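# Send mislabeled shelf cartons to the desk

## Task

The wall shelf holds a row of cartons, and each one should sit above the shelf label showing its own part number. Find every carton sitting over a label with a different number and move it onto the desk. The correctly placed cartons must stay exactly where they are, neither shifted nor rotated. The robot must not tip over or be left leaning, or the task fails. A carton counts as placed only if it stays put without the robot holding it. At the end, open the gripper and move the robot away.

## Robot and tools

ROBOT. A Hello Robot Stretch 3 with one arm. It has a two-wheel base (0.33 m long, 0.34 m wide), a lift carriage on a vertical mast, a telescoping arm that reaches out of the robot's RIGHT side, a wrist (yaw, pitch, roll) and a two-finger gripper. The base cannot move sideways, so the gripper moves forward or back only when the base drives. Turns pivot on the point midway between the drive wheels, 0.05 m behind the front edge. With the arm retracted and the wrist folded, a turn sweeps a 0.28 m radius. An unfolded, level gripper reaches beyond that radius.

FRAMES. Base frame: origin on the floor between the drive wheels, x forward, y left, z up. hand_pose is given in this frame, at the point where the closed fingertips meet. With all wrist joints at zero, the hand's x axis points up, its y axis points back toward the mast, and its z axis points to the rear. The odometry frame is the base frame at the start. Heading is positive to the left and runs from -3.142 to 3.142.

execute_actions. Its one argument is "actions", a list of actions run in order. An empty list just returns the state and one image per camera. Each action can have "robot", "steps" (integer 1-450 control steps at 30 per second, default 1) and "until" (only together with steps). {"steps": n} alone just waits. If any value is invalid, the whole call is rejected and motions already under way carry on.

A "robot" command holds "base", "joints", or both, plus optional "contact_limits".
- base: exactly one key. "translate_m" is a relative offset in metres from where the base is when the command starts; forward is positive and |d| is at most 1. "rotate_rad" is a relative turn in radians; left (counter-clockwise) is positive and |d| is at most 3.2.
- joints: absolute targets, by name. Any joint you leave out keeps its goal.
  - lift_m: 0 to 1.1 m, the arm's height.
  - arm_m: 0 to 0.52 m, the extension.
  - wrist_yaw_rad: -1.345 to 4.42. 0 points along the arm, positive swings toward the front, and 3.0 folds the wrist over the base.
  - wrist_pitch_rad: -1.57 to 0.451. 0 is level; negative points the fingertips down.
  - wrist_roll_rad: -2.911 to 2.911. At 0 the fingers are side by side.
  - gripper_m: -0.089 to 0.179; larger is wider. The real gap is 0.007 smaller when nearly closed and 0.025 smaller when wide open, and it is zero below 0.007.
  - head_pan_rad: -3.953 to 1.73. 0 is forward, positive is left, and -1.57 looks along the arm.
  - head_tilt_rad: -1.53 to 0.419; negative is down.
- contact_limits: {"arm_m": e}, where e is a motor effort in percent (1-100) at which the arm stops. It lasts until the next arm command.

QUEUES AND STOP. In place of one command, "robot" can take a list of up to 8 items: commands or {"pause_s": s} with s at most 15. Each item starts once everything before it has ended "done". For the base and the gripper, "off_target" also lets the queue go on. {"robot": {"stop": true}} brakes everything and clears the queue. Motions keep running across later actions and while you think. A new command takes over immediately and discards what is left of an older queue.

UNTIL. {"robot": {"status": "ended"}} waits until nothing is moving and no queue is running. Other fields use [op, value] pairs, for example "lift_m": [">", 0.3], or take a status word. {"any": {"status": "ended"}} fires as soon as any single motion ends.

SPEED. The base is fast (0.30 m/s, 1.9 rad/s) only when the arm is stowed: lift_m below 0.30, arm_m below 0.03 and wrist_yaw_rad above 2.54. Otherwise it is held to 0.10 m/s and 0.63 rad/s.

GRIPPER. To grasp, command a value smaller than the carton's width. To release, command at least 0.02 more than the value at which the pads touched. Neither the reading nor "done" proves you are holding anything. In this task each pad pushes with only about 25 N, so heavy cartons may slip. Squeezing too hard triggers a stall guard that weakens the grip; send a different value to squeeze again. The pads are round, 0.04 m across.

SELF-COLLISION. Fold or unfold the wrist only with lift_m between 0.32 and 0.95, wrist_pitch_rad at -0.4 and roll near 0. Once folded, the lift may go down to 0.25. If yaw is below -0.4, keep pitch at -0.5 or lower.

BALANCE AND CONTACT. The arm and the lift halt with "contact_stop" when they meet firm resistance, then go slack until you command them again. Pushing with the gripper higher than about 0.45 m can tip the robot, and a second push or a higher contact limit makes this more likely. Do not drive while holding or pressing on something that cannot move. If you snag furniture, undo the last move in small steps. If base_tilt shows a lean, pull the gripper away, and if it stays tipped, lower the lift to about 0.2. The base, wrist and head have no contact stop. A wrist that strains too long shuts off for 10 s ("torque_fault").

RESULTS. base_status shows how far the base has gone out of its goal. joint_goals and joint_status give each joint's goal and state: moving, done, off_target, contact_stop, time_out, stopped, not_commanded or torque_fault. measured_speeds, refusals, queue and queue_left are also listed. Lines starting "refused:" or "dropped:" name the failing goal, counting from 0. on_its_own reports goals the robot changed by itself, slack or switched-off joints, and base tilt. You also get base_odometry, base_tilt in degrees, motor_effort in percent with the peak in brackets, lidar_m (12 sectors of 30 degrees, the first ahead, counter-clockwise, in a plane 0.17 m above the floor), and 7x7 depth grids in mm for the wrist and head cameras.

zoom_image. Arguments: "camera" (head_camera, nav_camera or wrist_camera) and "region" [x0, y0, x1, y1] in pixels of that camera's latest image, at most 504x504. Image sizes: head 896x504, nav 672x504, wrist 644x364. Use it to read the part numbers on the cartons and labels.

finished_scene. Argument "scene": the number of the scene being ended. This cannot be undone. Before calling it, wait until every motion has ended, open the gripper away from the cartons, and move clear. Avoid drops, knocking cartons over, slamming and hard pushes.

Each tool is called after "Emit:" as name([rows], argument=value, ...), one row to a line, values as JSON.

## Session

I'll start by looking at the scene.

Emit:
execute_actions(actions=[])

Scene clock: 0.00 s.
robot.base_odometry: x=+0.000 y=+0.000 heading=+0.000 (m, m, rad; robot's odometry frame)
robot.turned_by_wheels: +0.000 (rad since the last result)
robot.turned_by_imu: +0.000 (rad since the last result)
robot.base_tilt: forward=-0.7 right=+1.4 (deg)
robot.lidar_m: 2.01 2.24 2.12 2.31 1.61 1.72 2.37 2.20 2.20 1.99 1.74 1.74
robot.head_depth_mm: 1838 1872 1867 1885 1876 1893 1878 / 1929 2083 2066 2059 2040 2056 2050 / 1914 2321 2238 2278 2293 2250 2229 / 1914 2542 2619 2597 2624 2589 2365 / 1919 2795 2944 2921 2956 2928 2378 / 1910 2777 2912 2850 2884 2836 2417 / 1926 2642 2695 2671 2651 2584 2410
robot.base_status: not_commanded
robot.joint_positions: lift_m=+0.570 arm_m=-0.001 wrist_yaw_rad=+2.992 wrist_pitch_rad=-0.580 wrist_roll_rad=+0.005 gripper_m=+0.037 head_pan_rad=-0.013 head_tilt_rad=+0.013
robot.joint_goals: lift_m=+0.570 arm_m=-0.001 wrist_yaw_rad=+2.992 wrist_pitch_rad=-0.580 wrist_roll_rad=+0.005 gripper_m=+0.037 head_pan_rad=-0.013 head_tilt_rad=+0.013
robot.joint_status: lift_m=not_commanded arm_m=not_commanded wrist_yaw_rad=not_commanded wrist_pitch_rad=not_commanded wrist_roll_rad=not_commanded gripper_m=not_commanded head_pan_rad=not_commanded head_tilt_rad=not_commanded
robot.measured_speeds: translate_m=+0.000 rotate_rad=+0.000 lift_m=+0.000 arm_m=+0.000 wrist_yaw_rad=+0.000 wrist_pitch_rad=+0.000 wrist_roll_rad=+0.000 head_pan_rad=+0.000 head_tilt_rad=+0.000
robot: refusals=0 queue=idle queue_left=0
robot.motor_effort: left_wheel=+0 right_wheel=-1 lift_m=+24 arm_m=+0 wrist_yaw_rad=+0 wrist_pitch_rad=+3 wrist_roll_rad=+0 gripper_m=+0 head_pan_rad=+0 head_tilt_rad=+2 (%)
robot.hand_pose: x=+0.0088 y=+0.0551 z=+0.5486 quat_wxyz=(+0.253, +0.692, +0.151, +0.659) (m; robot's base frame)
robot.wrist_depth_mm: - - - - - - - / - - - - - - - / - - - - - - - / 910 922 939 - - - - / 802 791 - 839 858 858 923 / 698 727 - 741 771 789 781 / 643 637 672 677 659 678 702
pictures: head_camera (sideways: a quarter turn clockwise sets it upright), nav_camera (sideways: a quarter turn counterclockwise sets it upright), wrist_camera
Images, in order (width x height): head_camera 896x504, nav_camera 672x504, wrist_camera 644x364.

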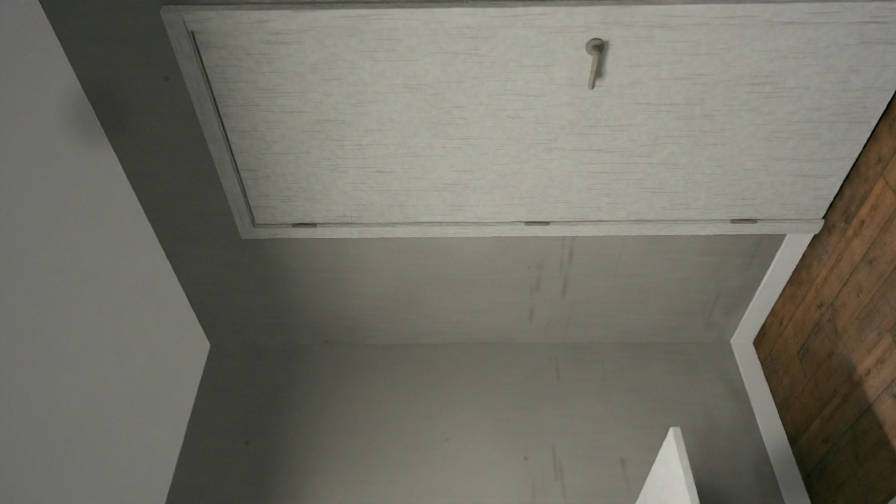

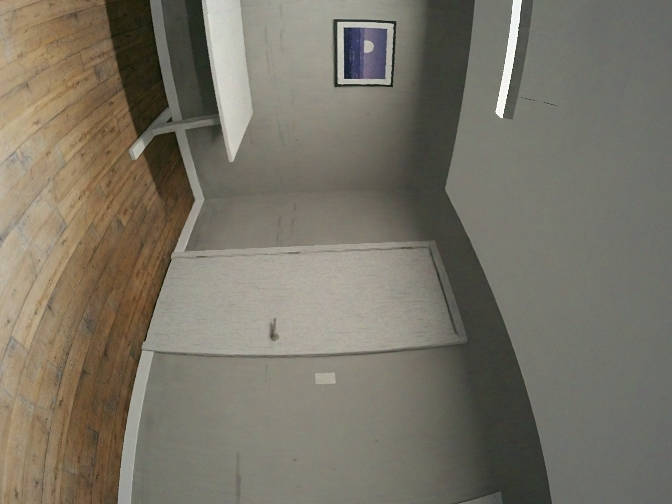

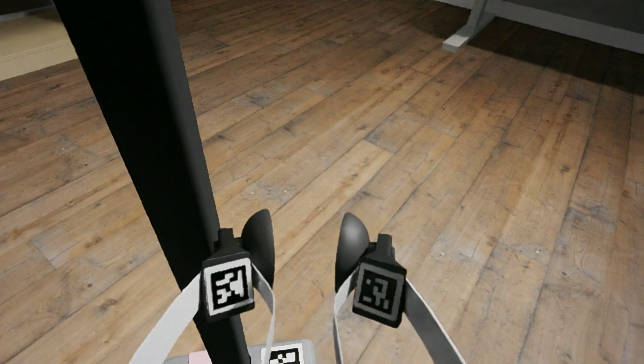

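Emit:
execute_actions([
  {"robot": {"joints": {"head_pan_rad": 1.5, "head_tilt_rad": -0.2}}, "steps": 450, "until": {"robot": {"status": "ended"}}},
])

Scene clock: 2.83 s.
robot.base_odometry: x=+0.000 y=+0.000 heading=+0.000 (m, m, rad; robot's odometry frame)
robot.turned_by_wheels: +0.000 (rad since the last result)
robot.turned_by_imu: +0.000 (rad since the last result)
robot.base_tilt: forward=-0.7 right=+1.2 (deg)
robot.lidar_m: 2.01 2.23 2.13 2.32 1.62 1.71 2.37 2.20 2.20 2.00 1.74 1.74
robot.head_depth_mm: 2524 2582 2692 2737 2832 2277 1727 / 2724 2819 2910 3073 3034 2289 1729 / 2886 2985 3073 3267 3205 2293 1734 / 2657 2727 2847 2942 2988 2292 1729 / 2421 2493 2527 2654 2717 2287 1730 / 2207 2255 2322 2389 2498 2350 1732 / 2062 2073 2168 2200 2237 2219 1742
robot.base_status: not_commanded
robot.joint_positions: lift_m=+0.570 arm_m=-0.001 wrist_yaw_rad=+2.992 wrist_pitch_rad=-0.580 wrist_roll_rad=+0.005 gripper_m=+0.037 head_pan_rad=+1.493 head_tilt_rad=-0.197
robot.joint_goals: lift_m=+0.570 arm_m=-0.001 wrist_yaw_rad=+2.992 wrist_pitch_rad=-0.580 wrist_roll_rad=+0.005 gripper_m=+0.037 head_pan_rad=+1.500 head_tilt_rad=-0.200
robot.joint_status: lift_m=not_commanded arm_m=not_commanded wrist_yaw_rad=not_commanded wrist_pitch_rad=not_commanded wrist_roll_rad=not_commanded gripper_m=not_commanded head_pan_rad=done head_tilt_rad=done
robot.measured_speeds: translate_m=+0.000 rotate_rad=+0.000 lift_m=+0.000 arm_m=+0.000 wrist_yaw_rad=+0.000 wrist_pitch_rad=+0.000 wrist_roll_rad=+0.000 head_pan_rad=+0.000 head_tilt_rad=+0.000
robot: refusals=0 queue=done queue_left=0
robot.motor_effort: left_wheel=+0(0) right_wheel=-1(1) lift_m=+25(25) arm_m=+0(0) wrist_yaw_rad=+0(0) wrist_pitch_rad=+4(4) wrist_roll_rad=+0(0) gripper_m=+0(0) head_pan_rad=+3(44) head_tilt_rad=-2(18) (%)
robot.hand_pose: x=+0.0088 y=+0.0551 z=+0.5486 quat_wxyz=(+0.253, +0.692, +0.151, +0.659) (m; robot's base frame)
robot.wrist_depth_mm: - - - - - - - / - - - - - - - / - - - - - - - / 912 913 942 - - - - / 797 788 - 831 868 869 904 / 688 720 - 736 777 773 792 / 620 646 672 672 665 685 678
pictures: head_camera (sideways: a quarter turn clockwise sets it upright), nav_camera (sideways: a quarter turn counterclockwise sets it upright), wrist_camera
camera_calibration (this result's frames):
head_camera: T_world_to_cam=[[-0.0141995, -0.196718, -0.980357, 1.29161], [-0.999511, 0.0301264, 0.00843179, -0.00269064], [0.027876, 0.979997, -0.197049, 0.212646], [0, 0, 0, 1]] pos_world=[0.00972322, 0.0457711, 1.30817]
nav_camera: T_world_to_cam=[[0.0574926, 0.142256, 0.988159, -1.24203], [0.993472, -0.105835, -0.0425657, 0.0981874], [0.0985268, 0.984156, -0.147412, 0.158238], [0, 0, 0, 1]] pos_world=[-0.0417297, 0.0313468, 1.25483]
wrist_camera: T_world_to_cam=[[0.985273, -0.157936, 0.0655211, -0.0452927], [-0.0597428, -0.677018, -0.733538, 0.479801], [0.160211, 0.718821, -0.676483, 0.494714], [0, 0, 0, 1]] pos_world=[-0.00596817, -0.0379306, 0.689585]
Images, in order (width x height): head_camera 896x504, nav_camera 672x504, wrist_camera 644x364.

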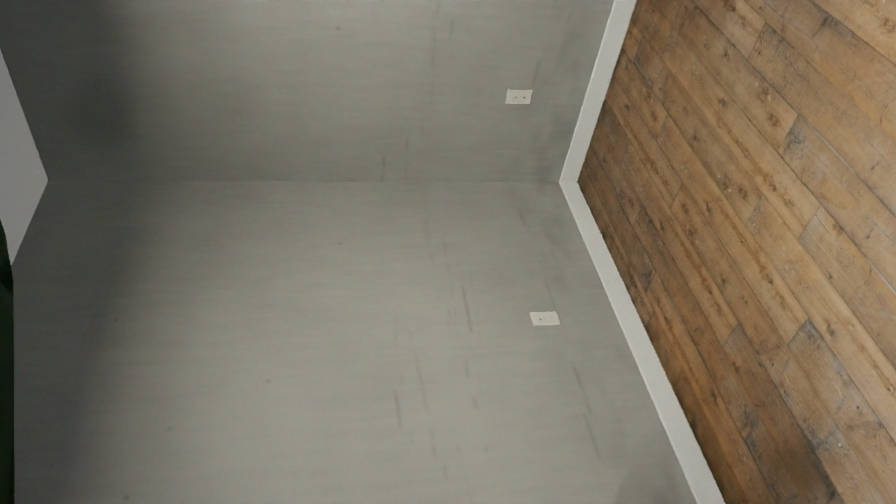

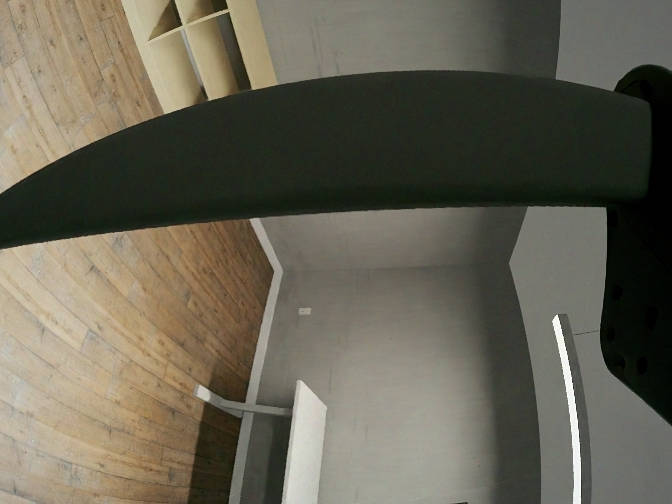

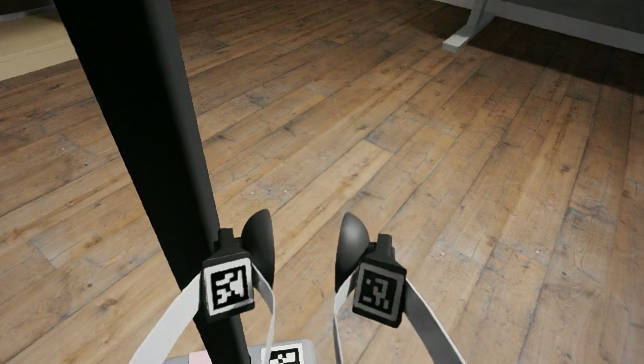

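Emit:
execute_actions([
  {"robot": {"joints": {"head_pan_rad": -2.2, "head_tilt_rad": -0.2}}, "steps": 450, "until": {"robot": {"status": "ended"}}},
])

Scene clock: 6.43 s.
robot.base_odometry: x=+0.000 y=+0.000 heading=+0.000 (m, m, rad; robot's odometry frame)
robot.turned_by_wheels: +0.000 (rad since the last result)
robot.turned_by_imu: +0.000 (rad since the last result)
robot.base_tilt: forward=-1.0 right=+1.3 (deg)
robot.lidar_m: 2.01 2.24 2.12 2.31 1.61 1.72 2.37 2.20 2.20 2.00 1.74 1.74
robot.head_depth_mm: 1887 1979 2041 2113 2204 2220 1718 / 1965 1994 2081 2141 2254 2283 1739 / 2016 2090 2154 2191 2312 2298 1742 / 2018 2127 2194 2244 2373 2321 1742 / 2102 2155 2259 2330 2435 2299 1728 / 2123 2238 2341 2399 2500 2331 1732 / 2223 2274 2386 2453 2553 2333 1757
robot.base_status: not_commanded
robot.joint_positions: lift_m=+0.570 arm_m=-0.001 wrist_yaw_rad=+2.992 wrist_pitch_rad=-0.580 wrist_roll_rad=+0.005 gripper_m=+0.037 head_pan_rad=-2.193 head_tilt_rad=-0.197
robot.joint_goals: lift_m=+0.570 arm_m=-0.001 wrist_yaw_rad=+2.992 wrist_pitch_rad=-0.580 wrist_roll_rad=+0.005 gripper_m=+0.037 head_pan_rad=-2.200 head_tilt_rad=-0.200
robot.joint_status: lift_m=not_commanded arm_m=not_commanded wrist_yaw_rad=not_commanded wrist_pitch_rad=not_commanded wrist_roll_rad=not_commanded gripper_m=not_commanded head_pan_rad=done head_tilt_rad=done
robot.measured_speeds: translate_m=+0.000 rotate_rad=+0.000 lift_m=+0.000 arm_m=+0.000 wrist_yaw_rad=+0.000 wrist_pitch_rad=+0.000 wrist_roll_rad=+0.000 head_pan_rad=+0.000 head_tilt_rad=+0.000
robot: refusals=0 queue=done queue_left=0
robot.motor_effort: left_wheel=+0(0) right_wheel=-1(0) lift_m=+24(25) arm_m=+0(0) wrist_yaw_rad=-1(0) wrist_pitch_rad=+4(3) wrist_roll_rad=+0(0) gripper_m=+0(0) head_pan_rad=-3(44) head_tilt_rad=-1(2) (%)
robot.hand_pose: x=+0.0088 y=+0.0551 z=+0.5486 quat_wxyz=(+0.253, +0.692, +0.151, +0.659) (m; robot's base frame)
robot.wrist_depth_mm: - - - - - - - / - - - - - - - / - - - - - - - / 903 915 972 - - - - / 797 811 - 856 893 893 901 / 691 701 - 721 761 785 803 / 635 635 655 655 668 691 694
pictures: head_camera (sideways: a quarter turn clockwise sets it upright), nav_camera (sideways: a quarter turn counterclockwise sets it upright), wrist_camera
camera_calibration (this result's frames):
head_camera: T_world_to_cam=[[0.114073, 0.161147, -0.980316, 1.29077], [0.839671, -0.54303, 0.00844187, -0.0139228], [-0.530981, -0.824105, -0.197255, 0.216323], [0, 0, 0, 1]] pos_world=[-0.0206878, -0.0372915, 1.30816]
nav_camera: T_world_to_cam=[[-0.122934, -0.0921418, 0.988128, -1.24089], [-0.79532, 0.604694, -0.0425598, 0.109091], [-0.593594, -0.79111, -0.14762, 0.16273], [0, 0, 0, 1]] pos_world=[0.0308107, -0.0515669, 1.25482]
wrist_camera: T_world_to_cam=[[0.985273, -0.157935, 0.065521, -0.0452926], [-0.0597427, -0.677018, -0.733538, 0.479801], [0.16021, 0.718821, -0.676483, 0.494714], [0, 0, 0, 1]] pos_world=[-0.0059682, -0.0379306, 0.689585]
Images, in order (width x height): head_camera 896x504, nav_camera 672x504, wrist_camera 644x364.

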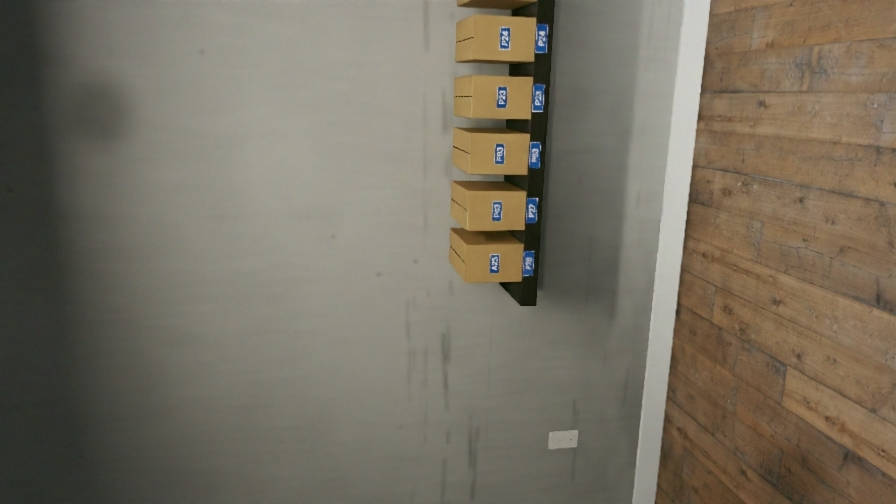

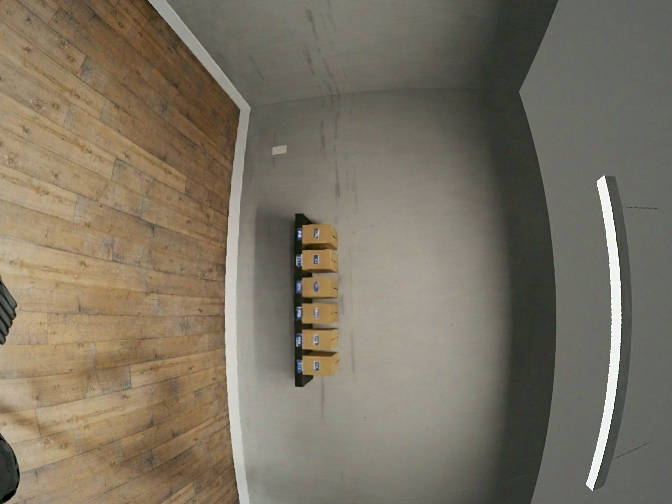

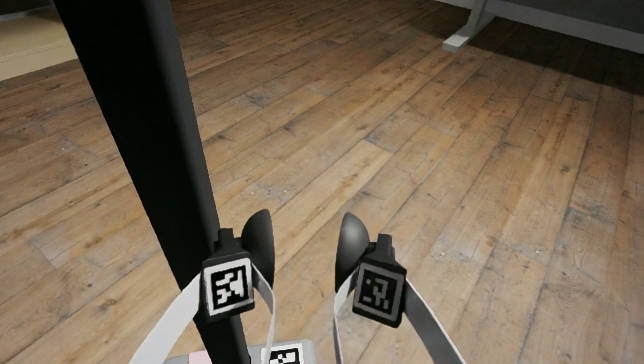

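Found the shelf with 6 cartons. Let me zoom in.

Emit:
zoom_image(camera="head_camera", region=[420, 0, 600, 320])

Emit:
execute_actions([
  {"robot": {"joints": {"head_pan_rad": -2.4, "head_tilt_rad": -0.3}}, "steps": 450, "until": {"robot": {"status": "ended"}}},
])

Region (420, 0, 600, 320) of head_camera's 896x504 image, scaled by 1.575, with more detail than that image has; it fills the left 284 columns of this view, and the rest is white.

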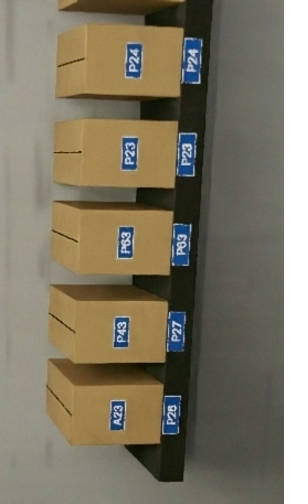

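Scene clock: 9.23 s.
robot.base_odometry: x=+0.000 y=+0.000 heading=+0.000 (m, m, rad; robot's odometry frame)
robot.turned_by_wheels: +0.000 (rad since the last result)
robot.turned_by_imu: +0.000 (rad since the last result)
robot.base_tilt: forward=-0.7 right=+1.2 (deg)
robot.lidar_m: 2.01 2.24 2.12 2.32 1.61 1.71 2.36 2.20 2.20 2.00 1.74 1.74
robot.head_depth_mm: 1906 2015 2149 2232 2408 1962 1548 / 1916 2032 2149 2098 2388 1982 1550 / 1935 2030 2150 2144 2395 1985 1568 / 1944 2042 2187 2037 2387 2003 1555 / 1934 2041 2163 2086 2406 1990 1563 / 1987 2055 2144 2157 2438 2007 1570 / 1944 2055 2162 2295 2447 2049 1572
robot.base_status: not_commanded
robot.joint_positions: lift_m=+0.570 arm_m=-0.001 wrist_yaw_rad=+2.992 wrist_pitch_rad=-0.580 wrist_roll_rad=+0.005 gripper_m=+0.037 head_pan_rad=-2.393 head_tilt_rad=-0.296
robot.joint_goals: lift_m=+0.570 arm_m=-0.001 wrist_yaw_rad=+2.992 wrist_pitch_rad=-0.580 wrist_roll_rad=+0.005 gripper_m=+0.037 head_pan_rad=-2.400 head_tilt_rad=-0.300
robot.joint_status: lift_m=not_commanded arm_m=not_commanded wrist_yaw_rad=not_commanded wrist_pitch_rad=not_commanded wrist_roll_rad=not_commanded gripper_m=not_commanded head_pan_rad=done head_tilt_rad=done
robot.measured_speeds: translate_m=+0.000 rotate_rad=+0.000 lift_m=+0.000 arm_m=+0.000 wrist_yaw_rad=+0.000 wrist_pitch_rad=+0.000 wrist_roll_rad=+0.000 head_pan_rad=+0.000 head_tilt_rad=+0.000
robot: refusals=0 queue=done queue_left=0
robot.motor_effort: left_wheel=+0(0) right_wheel=-1(0) lift_m=+24(25) arm_m=+0(0) wrist_yaw_rad=+0(0) wrist_pitch_rad=+4(4) wrist_roll_rad=+0(0) gripper_m=+0(0) head_pan_rad=-3(20) head_tilt_rad=-2(8) (%)
robot.hand_pose: x=+0.0088 y=+0.0551 z=+0.5486 quat_wxyz=(+0.253, +0.692, +0.151, +0.659) (m; robot's base frame)
robot.wrist_depth_mm: - - - - - - - / - - - - - - - / - - - - - - - / 904 920 962 - - - - / 804 803 - 846 868 874 917 / 715 711 - 732 745 771 782 / 622 643 662 672 670 680 711
pictures: head_camera (sideways: a quarter turn clockwise sets it upright), nav_camera (sideways: a quarter turn counterclockwise sets it upright), wrist_camera
camera_calibration (this result's frames):
head_camera: T_world_to_cam=[[0.213686, 0.200213, -0.956166, 1.2586], [0.714273, -0.699745, 0.0131069, -0.0192298], [-0.666448, -0.685764, -0.292532, 0.341159], [0, 0, 0, 1]] pos_world=[-0.0278461, -0.0314899, 1.30348]
nav_camera: T_world_to_cam=[[-0.209405, -0.131513, 0.968945, -1.21526], [-0.656369, 0.753401, -0.0395945, 0.104378], [-0.724796, -0.644276, -0.244087, 0.289095], [0, 0, 0, 1]] pos_world=[0.0235641, -0.0522039, 1.25222]
wrist_camera: T_world_to_cam=[[0.985273, -0.157936, 0.065521, -0.0452926], [-0.0597429, -0.677018, -0.733538, 0.479801], [0.160211, 0.718821, -0.676483, 0.494714], [0, 0, 0, 1]] pos_world=[-0.00596817, -0.0379306, 0.689585]
Images, in order (width x height): head_camera 896x504, nav_camera 672x504, wrist_camera 644x364.

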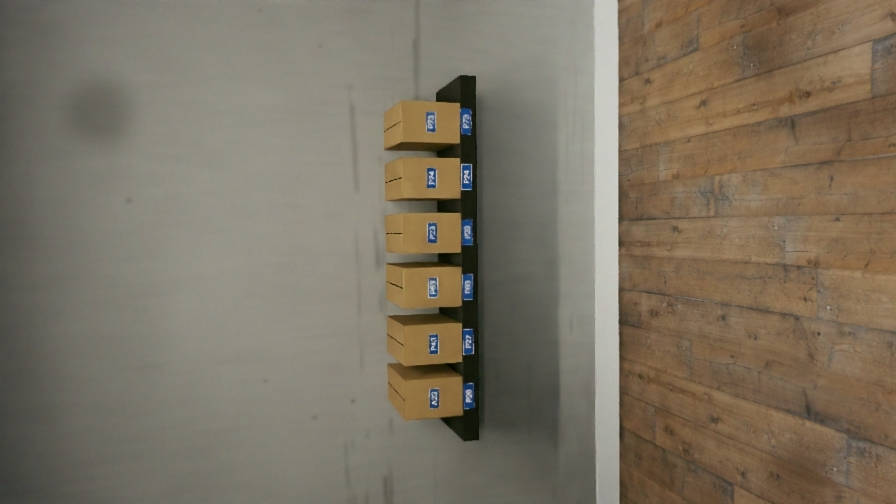

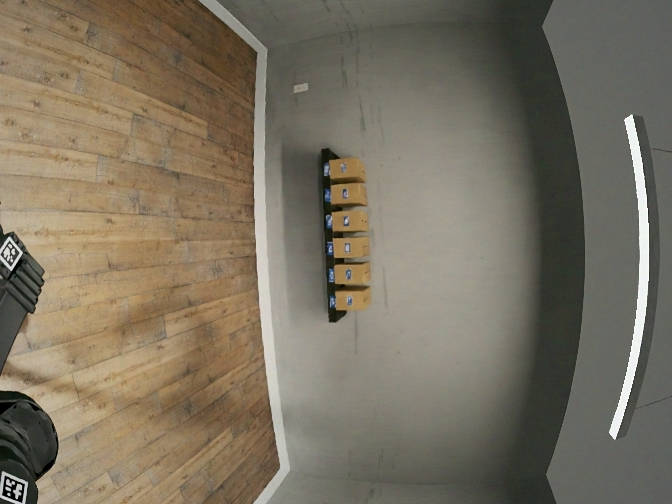

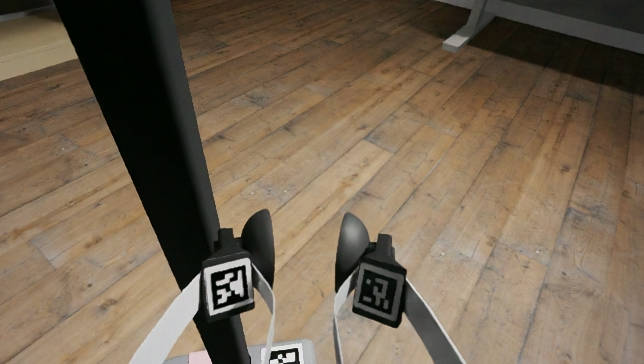

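Emit:
zoom_image(camera="head_camera", region=[370, 70, 500, 260])

Emit:
zoom_image(camera="head_camera", region=[370, 255, 500, 445])

Region (370, 70, 500, 260) of head_camera's 896x504 image, scaled by 2.653, with more detail than that image has; it fills the left 345 columns of this view, and the rest is white.

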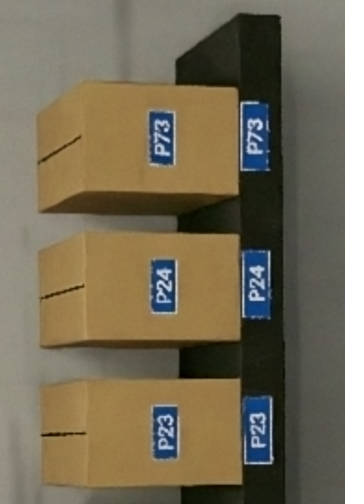

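Region (370, 255, 500, 445) of head_camera's 896x504 image, scaled by 2.653, with more detail than that image has; it fills the left 345 columns of this view, and the rest is white.

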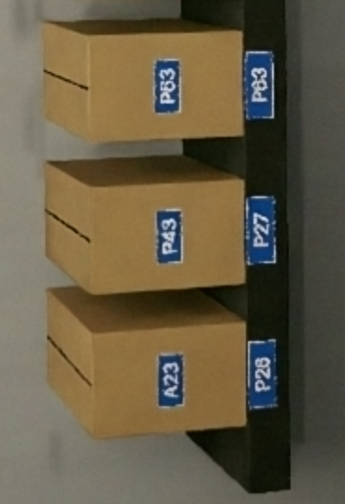

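Emit:
execute_actions([
  {"robot": {"base": {"rotate_rad": -1.98}, "joints": {"lift_m": 0.28, "wrist_pitch_rad": -0.4, "head_pan_rad": -0.3, "head_tilt_rad": -0.4}}, "steps": 450, "until": {"robot": {"status": "ended"}}},
])

Scene clock: 53.13 s.
robot.base_odometry: x=+0.000 y=+0.000 heading=-1.980 (m, m, rad; robot's odometry frame)
robot.turned_by_wheels: -1.980 (rad since the last result)
robot.turned_by_imu: -1.998 (rad since the last result)
robot.base_tilt: forward=-0.8 right=+1.1 (deg)
robot.lidar_m: 2.23 1.89 1.74 1.76 2.19 2.24 2.12 2.20 1.61 1.71 2.38 2.20
robot.head_depth_mm: 1836 1971 2062 2233 2298 1750 1416 / 1864 1991 2094 2269 2313 1762 1430 / 1894 2036 2115 2350 2302 1767 1422 / 1904 2062 2112 2382 2345 1773 1423 / 1931 2075 2180 2409 2313 1778 1437 / 1972 2088 2258 2438 2344 1786 1443 / 1988 2139 2277 2506 2358 1783 1450
robot.base_status: done (rotate_rad -1.9799 of -1.9800)
robot.joint_positions: lift_m=+0.280 arm_m=-0.001 wrist_yaw_rad=+2.992 wrist_pitch_rad=-0.421 wrist_roll_rad=+0.005 gripper_m=+0.037 head_pan_rad=-0.307 head_tilt_rad=-0.395
robot.joint_goals: lift_m=+0.280 arm_m=-0.001 wrist_yaw_rad=+2.992 wrist_pitch_rad=-0.400 wrist_roll_rad=+0.005 gripper_m=+0.037 head_pan_rad=-0.300 head_tilt_rad=-0.400
robot.joint_status: lift_m=done arm_m=not_commanded wrist_yaw_rad=not_commanded wrist_pitch_rad=done wrist_roll_rad=not_commanded gripper_m=not_commanded head_pan_rad=done head_tilt_rad=done
robot.measured_speeds: translate_m=+0.000 rotate_rad=+0.000 lift_m=+0.000 arm_m=+0.000 wrist_yaw_rad=+0.000 wrist_pitch_rad=+0.000 wrist_roll_rad=+0.000 head_pan_rad=+0.000 head_tilt_rad=+0.000
robot: refusals=0 queue=done queue_left=0
robot.motor_effort: left_wheel=+2(12) right_wheel=-3(6) lift_m=+16(24) arm_m=+0(0) wrist_yaw_rad=+0(0) wrist_pitch_rad=+6(6) wrist_roll_rad=+0(0) gripper_m=+0(0) head_pan_rad=+4(44) head_tilt_rad=-3(14) (%)
robot.hand_pose: x=+0.0122 y=+0.0778 z=+0.2924 quat_wxyz=(+0.200, +0.702, +0.095, +0.677) (m; robot's base frame)
robot.wrist_depth_mm: - - - - - - - / - - - - - - - / 835 - 882 928 969 - - / 665 - 703 744 760 764 786 / 547 567 594 598 612 625 621 / 475 487 - 522 516 532 537 / - - - 439 452 457 468
pictures: head_camera (sideways: a quarter turn clockwise sets it upright), nav_camera (sideways: a quarter turn counterclockwise sets it upright), wrist_camera
camera_calibration (this result's frames):
head_camera: T_world_to_cam=[[-0.368657, 0.115648, -0.922344, 1.218], [0.258704, 0.965795, 0.0176935, -0.0224201], [0.892841, -0.232091, -0.385965, 0.453243], [0, 0, 0, 1]] pos_world=[0.0501508, -0.0140128, 1.29875]
nav_camera: T_world_to_cam=[[0.308203, -0.146214, 0.940017, -1.18063], [-0.336054, -0.941146, -0.0362073, 0.0980095], [0.889988, -0.304738, -0.3392, 0.403034], [0, 0, 0, 1]] pos_world=[0.0381161, 0.0424361, 1.25007]
wrist_camera: T_world_to_cam=[[0.983758, -0.167975, 0.0632838, -0.0268256], [-0.0409917, -0.55347, -0.83186, 0.326373], [0.174757, 0.815754, -0.551366, 0.260289], [0, 0, 0, 1]] pos_world=[-0.00571894, -0.0362003, 0.416709]
Images, in order (width x height): head_camera 896x504, nav_camera 672x504, wrist_camera 644x364.

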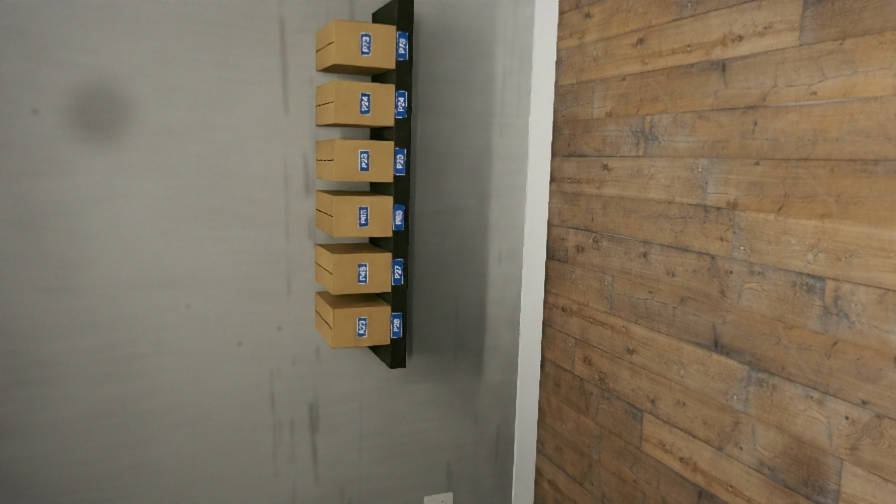

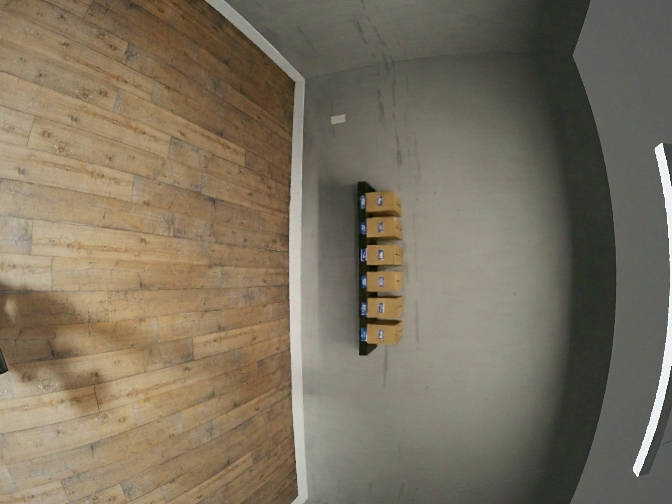

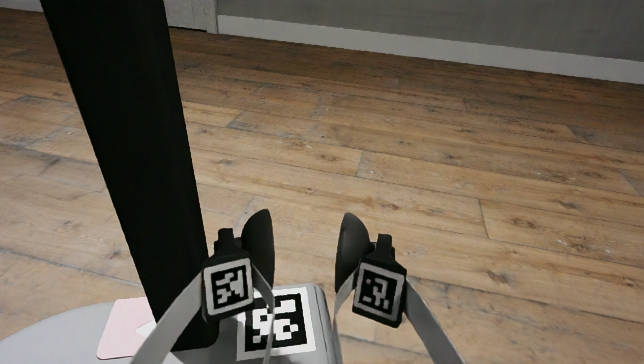

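Emit:
execute_actions([
  {"robot": {"base": {"translate_m": 1.0}}, "steps": 450, "until": {"robot": {"translate_m": [">", 0.35]}}},
  {"robot": [{"base": {"translate_m": 0.99}}, {"base": {"rotate_rad": 1.19}, "joints": {"lift_m": 0.62, "head_pan_rad": -1.6, "head_tilt_rad": -0.6}}], "steps": 450, "until": {"robot": {"status": "ended"}}},
])

Scene clock: 65.63 s.
robot.base_odometry: x=-0.536 y=-1.237 heading=-0.790 (m, m, rad; robot's odometry frame)
robot.turned_by_wheels: +1.190 (rad since the last result)
robot.turned_by_imu: +1.199 (rad since the last result)
robot.base_tilt: forward=-1.0 right=+1.2 (deg)
robot.lidar_m: 1.22 1.27 1.75 3.37 3.46 2.23 2.54 1.35 0.99 0.96 1.00 1.27
robot.head_depth_mm: 792 874 950 838 908 1408 1245 / 798 876 958 830 906 1405 1241 / 799 880 966 840 912 1424 1256 / 797 881 969 850 913 1430 1241 / 799 884 982 1095 1284 1438 1261 / 800 886 986 1118 1290 1447 1266 / 804 891 993 1121 1286 1448 1266
robot.base_status: done (rotate_rad +1.1899 of +1.1900)
robot.joint_positions: lift_m=+0.620 arm_m=-0.001 wrist_yaw_rad=+2.992 wrist_pitch_rad=-0.420 wrist_roll_rad=+0.005 gripper_m=+0.037 head_pan_rad=-1.593 head_tilt_rad=-0.593
robot.joint_goals: lift_m=+0.620 arm_m=-0.001 wrist_yaw_rad=+2.992 wrist_pitch_rad=-0.400 wrist_roll_rad=+0.005 gripper_m=+0.037 head_pan_rad=-1.600 head_tilt_rad=-0.600
robot.joint_status: lift_m=done arm_m=not_commanded wrist_yaw_rad=not_commanded wrist_pitch_rad=done wrist_roll_rad=not_commanded gripper_m=not_commanded head_pan_rad=done head_tilt_rad=done
robot.measured_speeds: translate_m=+0.000 rotate_rad=+0.000 lift_m=+0.000 arm_m=+0.000 wrist_yaw_rad=+0.000 wrist_pitch_rad=+0.000 wrist_roll_rad=+0.000 head_pan_rad=+0.000 head_tilt_rad=+0.000
robot: refusals=0 queue=done queue_left=0
robot.motor_effort: left_wheel=-3(12) right_wheel=+1(7) lift_m=+32(34) arm_m=+0(0) wrist_yaw_rad=+0(0) wrist_pitch_rad=+5(6) wrist_roll_rad=+1(0) gripper_m=-1(0) head_pan_rad=-4(43) head_tilt_rad=-4(21) (%)
robot.hand_pose: x=+0.0122 y=+0.0779 z=+0.6318 quat_wxyz=(+0.199, +0.702, +0.095, +0.677) (m; robot's base frame)
robot.wrist_depth_mm: - - - - - - - / - - - - - - - / - - - - - - - / - - - - - - - / - - - - - - - / 834 848 - 863 941 914 960 / 742 774 766 807 816 803 829
pictures: head_camera (sideways: a quarter turn clockwise sets it upright), nav_camera (sideways: a quarter turn counterclockwise sets it upright), wrist_camera
camera_calibration (this result's frames):
head_camera: T_world_to_cam=[[0.0112153, 0.559728, -0.8286, 1.09341], [0.999479, 0.0188116, 0.0262356, -0.038054], [0.0302721, -0.828463, -0.559226, 0.683948], [0, 0, 0, 1]] pos_world=[0.00506672, -0.0446734, 1.28948]
nav_camera: T_world_to_cam=[[-0.057637, -0.514709, 0.855425, -1.06804], [-0.997518, 0.0644027, -0.0284598, 0.0919497], [-0.0404432, -0.854942, -0.517144, 0.640262], [0, 0, 0, 1]] pos_world=[0.0560571, -0.00826481, 1.24735]
wrist_camera: T_world_to_cam=[[0.98375, -0.168026, 0.0632683, -0.0482884], [-0.0408899, -0.552797, -0.832312, 0.608978], [0.174825, 0.8162, -0.550685, 0.446867], [0, 0, 0, 1]] pos_world=[-0.00571865, -0.0362052, 0.755998]
Images, in order (width x height): head_camera 896x504, nav_camera 672x504, wrist_camera 644x364.

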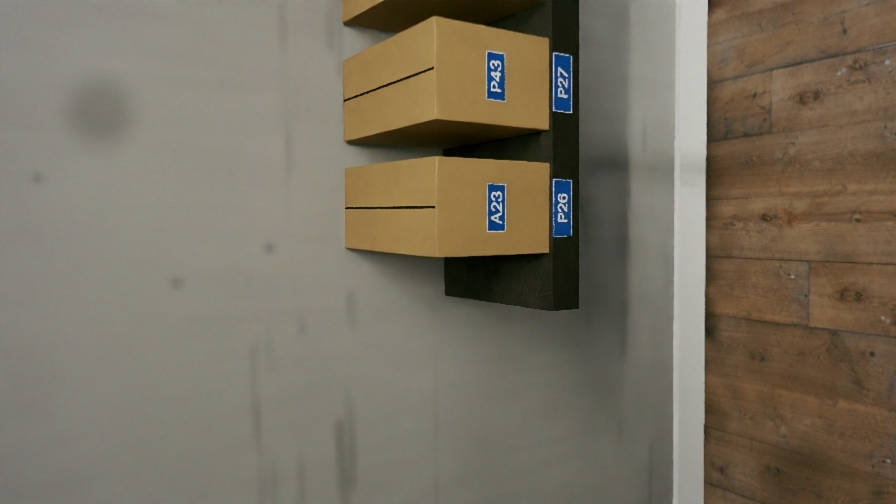

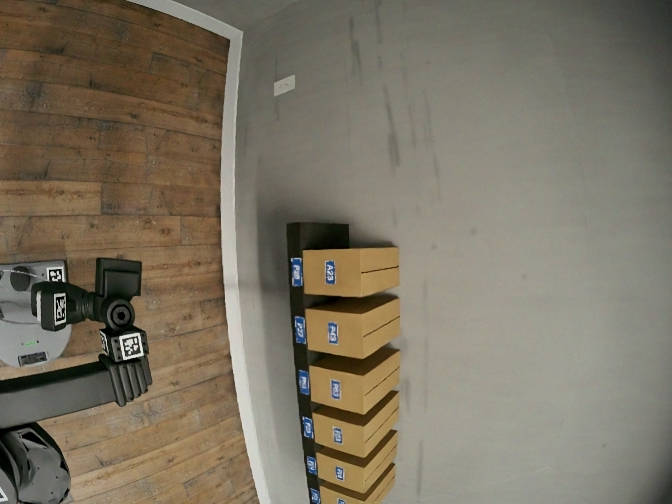

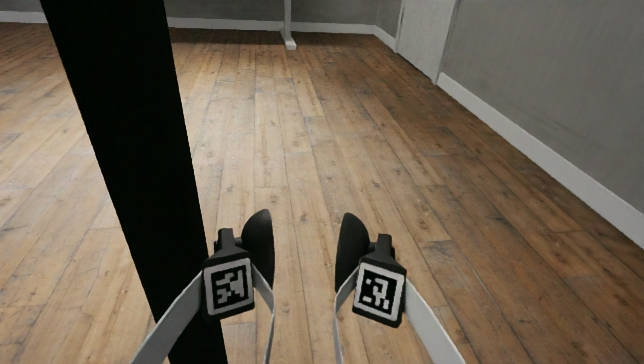

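Emit:
zoom_image(camera="head_camera", region=[330, 100, 600, 320])

Emit:
zoom_image(camera="nav_camera", region=[270, 340, 430, 504])

Region (330, 100, 600, 320) of head_camera's 896x504 image, scaled by 1.867, with more detail than that image has; it fills the top 411 rows of this view, and the rest is white.

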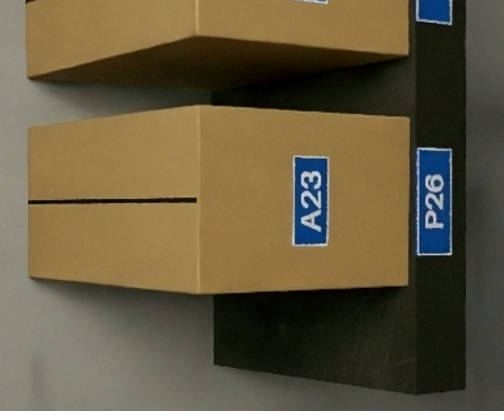

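Region (270, 340, 430, 504) of nav_camera's 672x504 image, scaled by 3.073, with more detail than that image has; it fills the left 492 columns of this view, and the rest is white.

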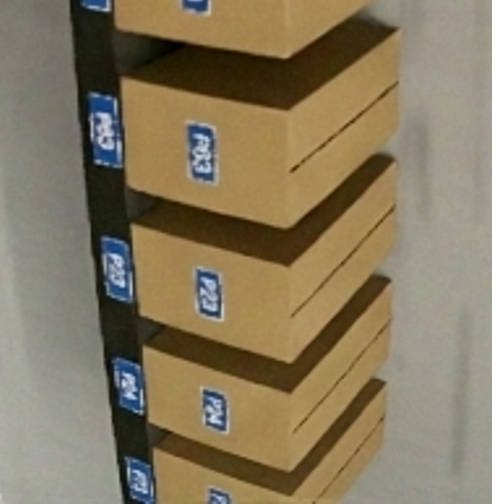

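Emit:
execute_actions([
  {"robot": {"joints": {"wrist_yaw_rad": 0.0, "head_pan_rad": -2.15, "head_tilt_rad": -0.55}}, "steps": 450, "until": {"robot": {"wrist_yaw_rad": ["<", 1.5]}}},
  {"robot": {"joints": {"wrist_yaw_rad": 0.0, "wrist_pitch_rad": 0.0, "gripper_m": 0.175, "lift_m": 0.68}}, "steps": 450, "until": {"robot": {"status": "ended"}}},
])

Scene clock: 86.20 s.
robot.base_odometry: x=-0.536 y=-1.237 heading=-0.790 (m, m, rad; robot's odometry frame)
robot.turned_by_wheels: +0.000 (rad since the last result)
robot.turned_by_imu: +0.000 (rad since the last result)
robot.base_tilt: forward=-0.8 right=+1.0 (deg)
robot.lidar_m: 1.22 1.27 1.75 3.35 3.45 2.24 2.54 1.35 0.99 0.96 1.00 1.26
robot.head_depth_mm: 1107 1226 1158 1145 1770 1504 1263 / 1035 1136 1165 1060 1686 1508 1278 / 977 1077 1136 972 1540 1516 1274 / 927 1017 1081 937 1408 1492 1276 / 879 958 1032 905 960 1439 1287 / 834 908 988 831 871 1358 1288 / 797 856 939 911 844 1272 1285
robot.base_status: done (rotate_rad +1.1899 of +1.1900)
robot.joint_positions: lift_m=+0.680 arm_m=-0.001 wrist_yaw_rad=+0.002 wrist_pitch_rad=-0.024 wrist_roll_rad=+0.005 gripper_m=+0.175 head_pan_rad=-2.143 head_tilt_rad=-0.557
robot.joint_goals: lift_m=+0.680 arm_m=-0.001 wrist_yaw_rad=+0.000 wrist_pitch_rad=+0.000 wrist_roll_rad=+0.005 gripper_m=+0.175 head_pan_rad=-2.150 head_tilt_rad=-0.550
robot.joint_status: lift_m=done arm_m=not_commanded wrist_yaw_rad=done wrist_pitch_rad=done wrist_roll_rad=not_commanded gripper_m=done head_pan_rad=done head_tilt_rad=done
robot.measured_speeds: translate_m=+0.000 rotate_rad=+0.000 lift_m=+0.000 arm_m=+0.000 wrist_yaw_rad=+0.000 wrist_pitch_rad=+0.000 wrist_roll_rad=+0.000 head_pan_rad=+0.000 head_tilt_rad=+0.000
robot: refusals=0 queue=done queue_left=0
robot.motor_effort: left_wheel=-3(3) right_wheel=+1(1) lift_m=+32(34) arm_m=+0(0) wrist_yaw_rad=-2(5) wrist_pitch_rad=+6(6) wrist_roll_rad=+0(0) gripper_m=+0(100) head_pan_rad=-3(33) head_tilt_rad=+4(7) (%)
robot.hand_pose: x=-0.0210 y=-0.3993 z=+0.7881 quat_wxyz=(+0.706, +0.009, -0.708, -0.008) (m; robot's base frame)
robot.wrist_depth_mm: 636 655 646 666 654 677 682 / 653 657 667 684 684 718 689 / 677 684 681 452 464 478 490 / 688 707 706 464 473 486 474 / 731 727 514 481 498 491 493 / - 742 759 782 777 775 792 / 789 779 786 792 821 795 825
pictures: head_camera (sideways: a quarter turn clockwise sets it upright), nav_camera (sideways: a quarter turn counterclockwise sets it upright), wrist_camera
camera_calibration (this result's frames):
head_camera: T_world_to_cam=[[0.285737, 0.44599, -0.848203, 1.1173], [0.86247, -0.505504, 0.0247461, -0.0352803], [-0.417733, -0.73862, -0.529094, 0.647478], [0, 0, 0, 1]] pos_world=[-0.0183521, -0.0378982, 1.29115]
nav_camera: T_world_to_cam=[[-0.301282, -0.382561, 0.873428, -1.09003], [-0.817384, 0.575314, -0.0299631, 0.0928094], [-0.491033, -0.722953, -0.486031, 0.602528], [0, 0, 0, 1]] pos_world=[0.0433147, -0.0347982, 1.24769]
wrist_camera: T_world_to_cam=[[-0.9979, 0.0398899, 0.0510423, -0.0545741], [-0.0426446, 0.188615, -0.981125, 0.887234], [-0.0487643, -0.981241, -0.186517, -0.0812262], [0, 0, 0, 1]] pos_world=[-0.0205846, -0.244871, 0.858123]
Images, in order (width x height): head_camera 896x504, nav_camera 672x504, wrist_camera 644x364.

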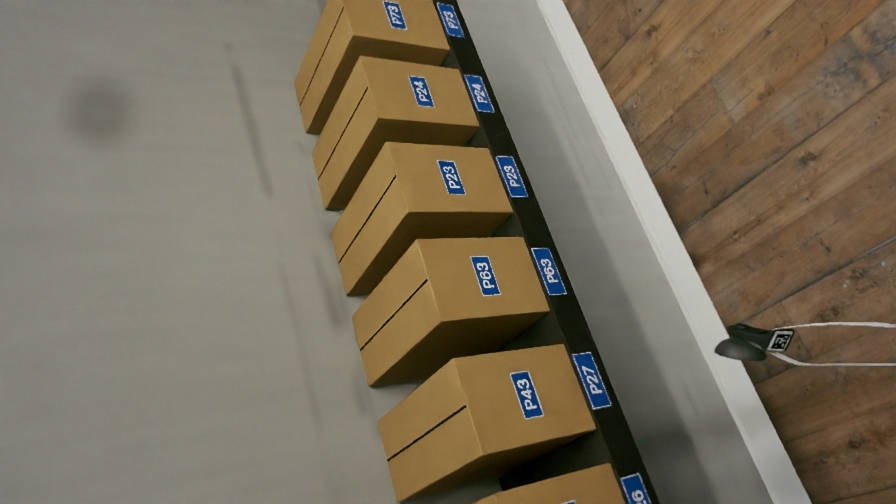

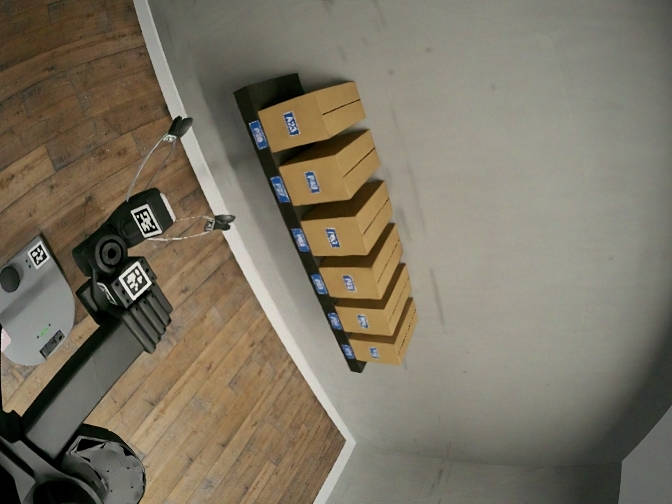

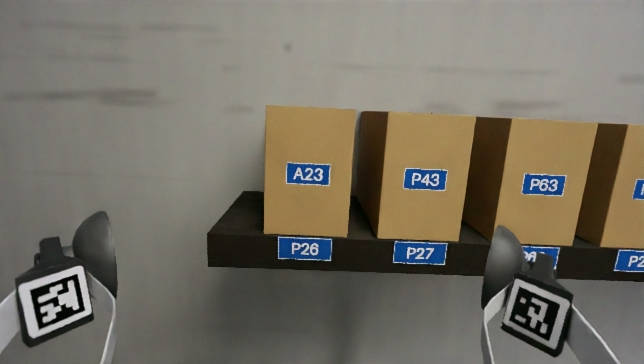

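Emit:
zoom_image(camera="head_camera", region=[340, 0, 600, 310])

Emit:
zoom_image(camera="nav_camera", region=[60, 90, 280, 310])

Region (340, 0, 600, 310) of head_camera's 896x504 image, scaled by 1.626, with more detail than that image has; it fills the left 423 columns of this view, and the rest is white.

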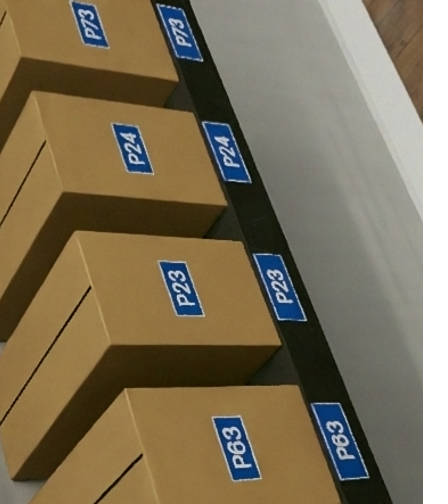

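Region (60, 90, 280, 310) of nav_camera's 672x504 image, scaled by 2.291, with more detail than that image has.

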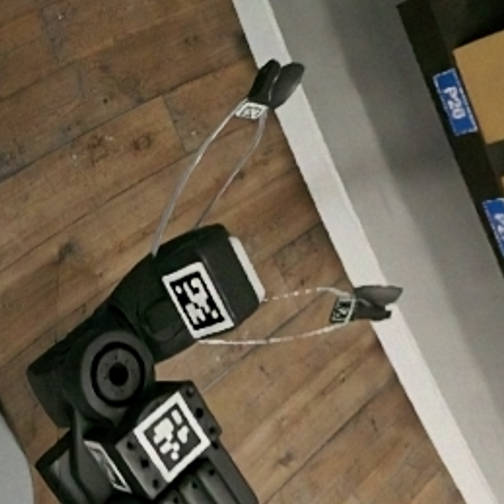

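Emit:
execute_actions([
  {"robot": {"joints": {"lift_m": 0.97, "wrist_pitch_rad": -0.75, "arm_m": 0.25, "gripper_m": 0.16, "head_pan_rad": -1.6, "head_tilt_rad": -0.5}}, "steps": 450, "until": {"robot": {"lift_m": [">", 0.95]}}},
  {"robot": {"joints": {"arm_m": 0.5}}, "steps": 450, "until": {"robot": {"status": "ended"}}},
])

Scene clock: 166.93 s.
robot.base_odometry: x=-0.536 y=-1.237 heading=-0.790 (m, m, rad; robot's odometry frame)
robot.turned_by_wheels: +0.000 (rad since the last result)
robot.turned_by_imu: +0.000 (rad since the last result)
robot.base_tilt: forward=-0.8 right=+1.2 (deg)
robot.lidar_m: 1.22 1.27 1.75 3.35 3.43 2.24 2.54 1.35 0.99 0.96 1.00 1.26
robot.head_depth_mm: 793 860 - 878 871 1326 1306 / 794 854 971 888 856 1334 1318 / 796 848 - 938 875 1343 1305 / 797 865 942 970 879 1338 1319 / 799 868 952 1050 1143 1346 1323 / 798 871 952 1054 1184 1354 1327 / 799 872 952 1060 1187 1343 1326
robot.base_status: done (rotate_rad +1.1899 of +1.1900)
robot.joint_positions: lift_m=+0.970 arm_m=+0.500 wrist_yaw_rad=+0.000 wrist_pitch_rad=-0.761 wrist_roll_rad=+0.005 gripper_m=+0.160 head_pan_rad=-1.607 head_tilt_rad=-0.507
robot.joint_goals: lift_m=+0.970 arm_m=+0.500 wrist_yaw_rad=+0.000 wrist_pitch_rad=-0.750 wrist_roll_rad=+0.005 gripper_m=+0.160 head_pan_rad=-1.600 head_tilt_rad=-0.500
robot.joint_status: lift_m=done arm_m=done wrist_yaw_rad=done wrist_pitch_rad=done wrist_roll_rad=not_commanded gripper_m=done head_pan_rad=done head_tilt_rad=done
robot.measured_speeds: translate_m=+0.000 rotate_rad=+0.000 lift_m=+0.000 arm_m=+0.000 wrist_yaw_rad=+0.000 wrist_pitch_rad=+0.000 wrist_roll_rad=+0.000 head_pan_rad=+0.000 head_tilt_rad=+0.000
robot: refusals=0 queue=done queue_left=0
robot.motor_effort: left_wheel=-3(3) right_wheel=+2(2) lift_m=+32(34) arm_m=+3(3) wrist_yaw_rad=+0(2) wrist_pitch_rad=+3(6) wrist_roll_rad=+0(0) gripper_m=+0(100) head_pan_rad=+4(33) head_tilt_rad=+3(9) (%)
robot.hand_pose: x=-0.0215 y=-0.8136 z=+0.9142 quat_wxyz=(+0.655, +0.262, -0.658, -0.263) (m; robot's base frame)
robot.wrist_depth_mm: 230 226 227 226 225 223 223 / 261 261 259 259 260 258 255 / 304 310 294 284 289 291 297 / 370 371 342 257 275 267 291 / 473 471 239 229 265 244 249 / - 643 211 210 240 - 222 / 911 889 191 194 235 199 204
pictures: head_camera (sideways: a quarter turn clockwise sets it upright), nav_camera (sideways: a quarter turn counterclockwise sets it upright), wrist_camera
camera_calibration (this result's frames):
head_camera: T_world_to_cam=[[0.0164411, 0.486551, -0.873497, 1.15193], [0.99972, 0.0068525, 0.0226339, -0.0333692], [0.0169982, -0.873625, -0.486302, 0.589149], [0, 0, 0, 1]] pos_world=[0.0044064, -0.0455474, 1.29347]
nav_camera: T_world_to_cam=[[-0.0621481, -0.43875, 0.896458, -1.12153], [-0.996608, 0.0758301, -0.0319779, 0.0965276], [-0.0539482, -0.895404, -0.441974, 0.542535], [0, 0, 0, 1]] pos_world=[0.0557681, -0.0136024, 1.24828]
wrist_camera: T_world_to_cam=[[-0.99781, -0.00314287, 0.066073, -0.0937927], [-0.0422345, 0.799032, -0.599803, 1.23711], [-0.0509093, -0.60128, -0.797415, 0.403322], [0, 0, 0, 1]] pos_world=[-0.0208056, -0.746278, 1.06983]
Images, in order (width x height): head_camera 896x504, nav_camera 672x504, wrist_camera 644x364.

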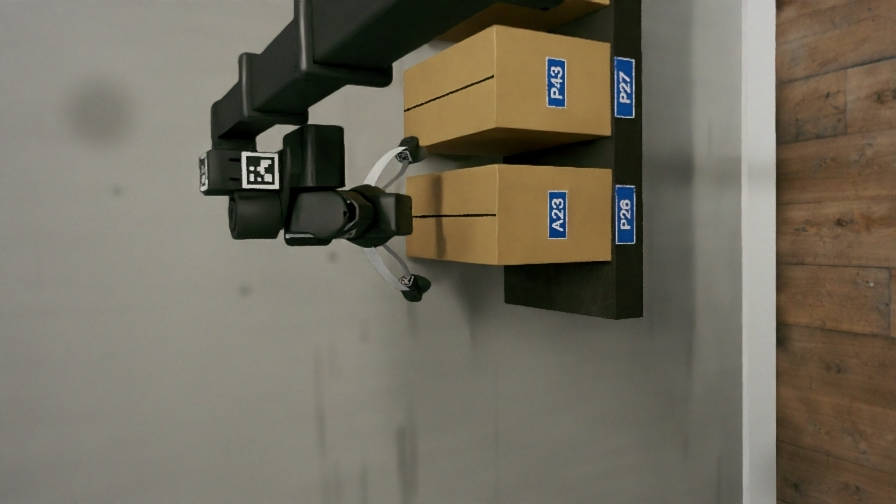

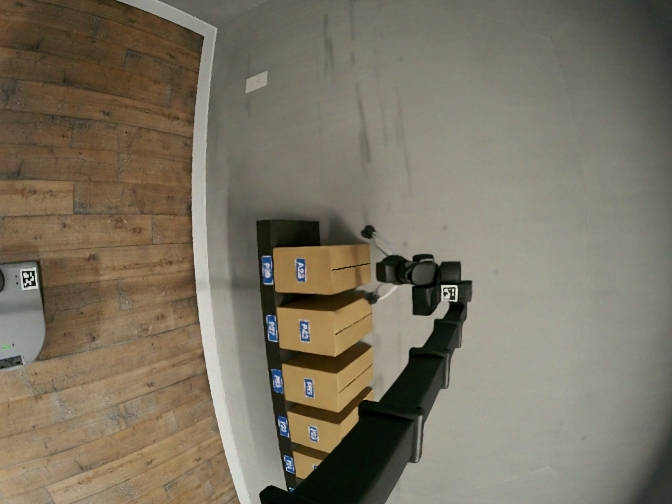

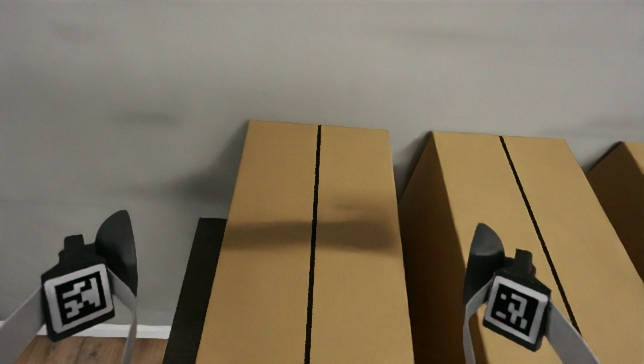

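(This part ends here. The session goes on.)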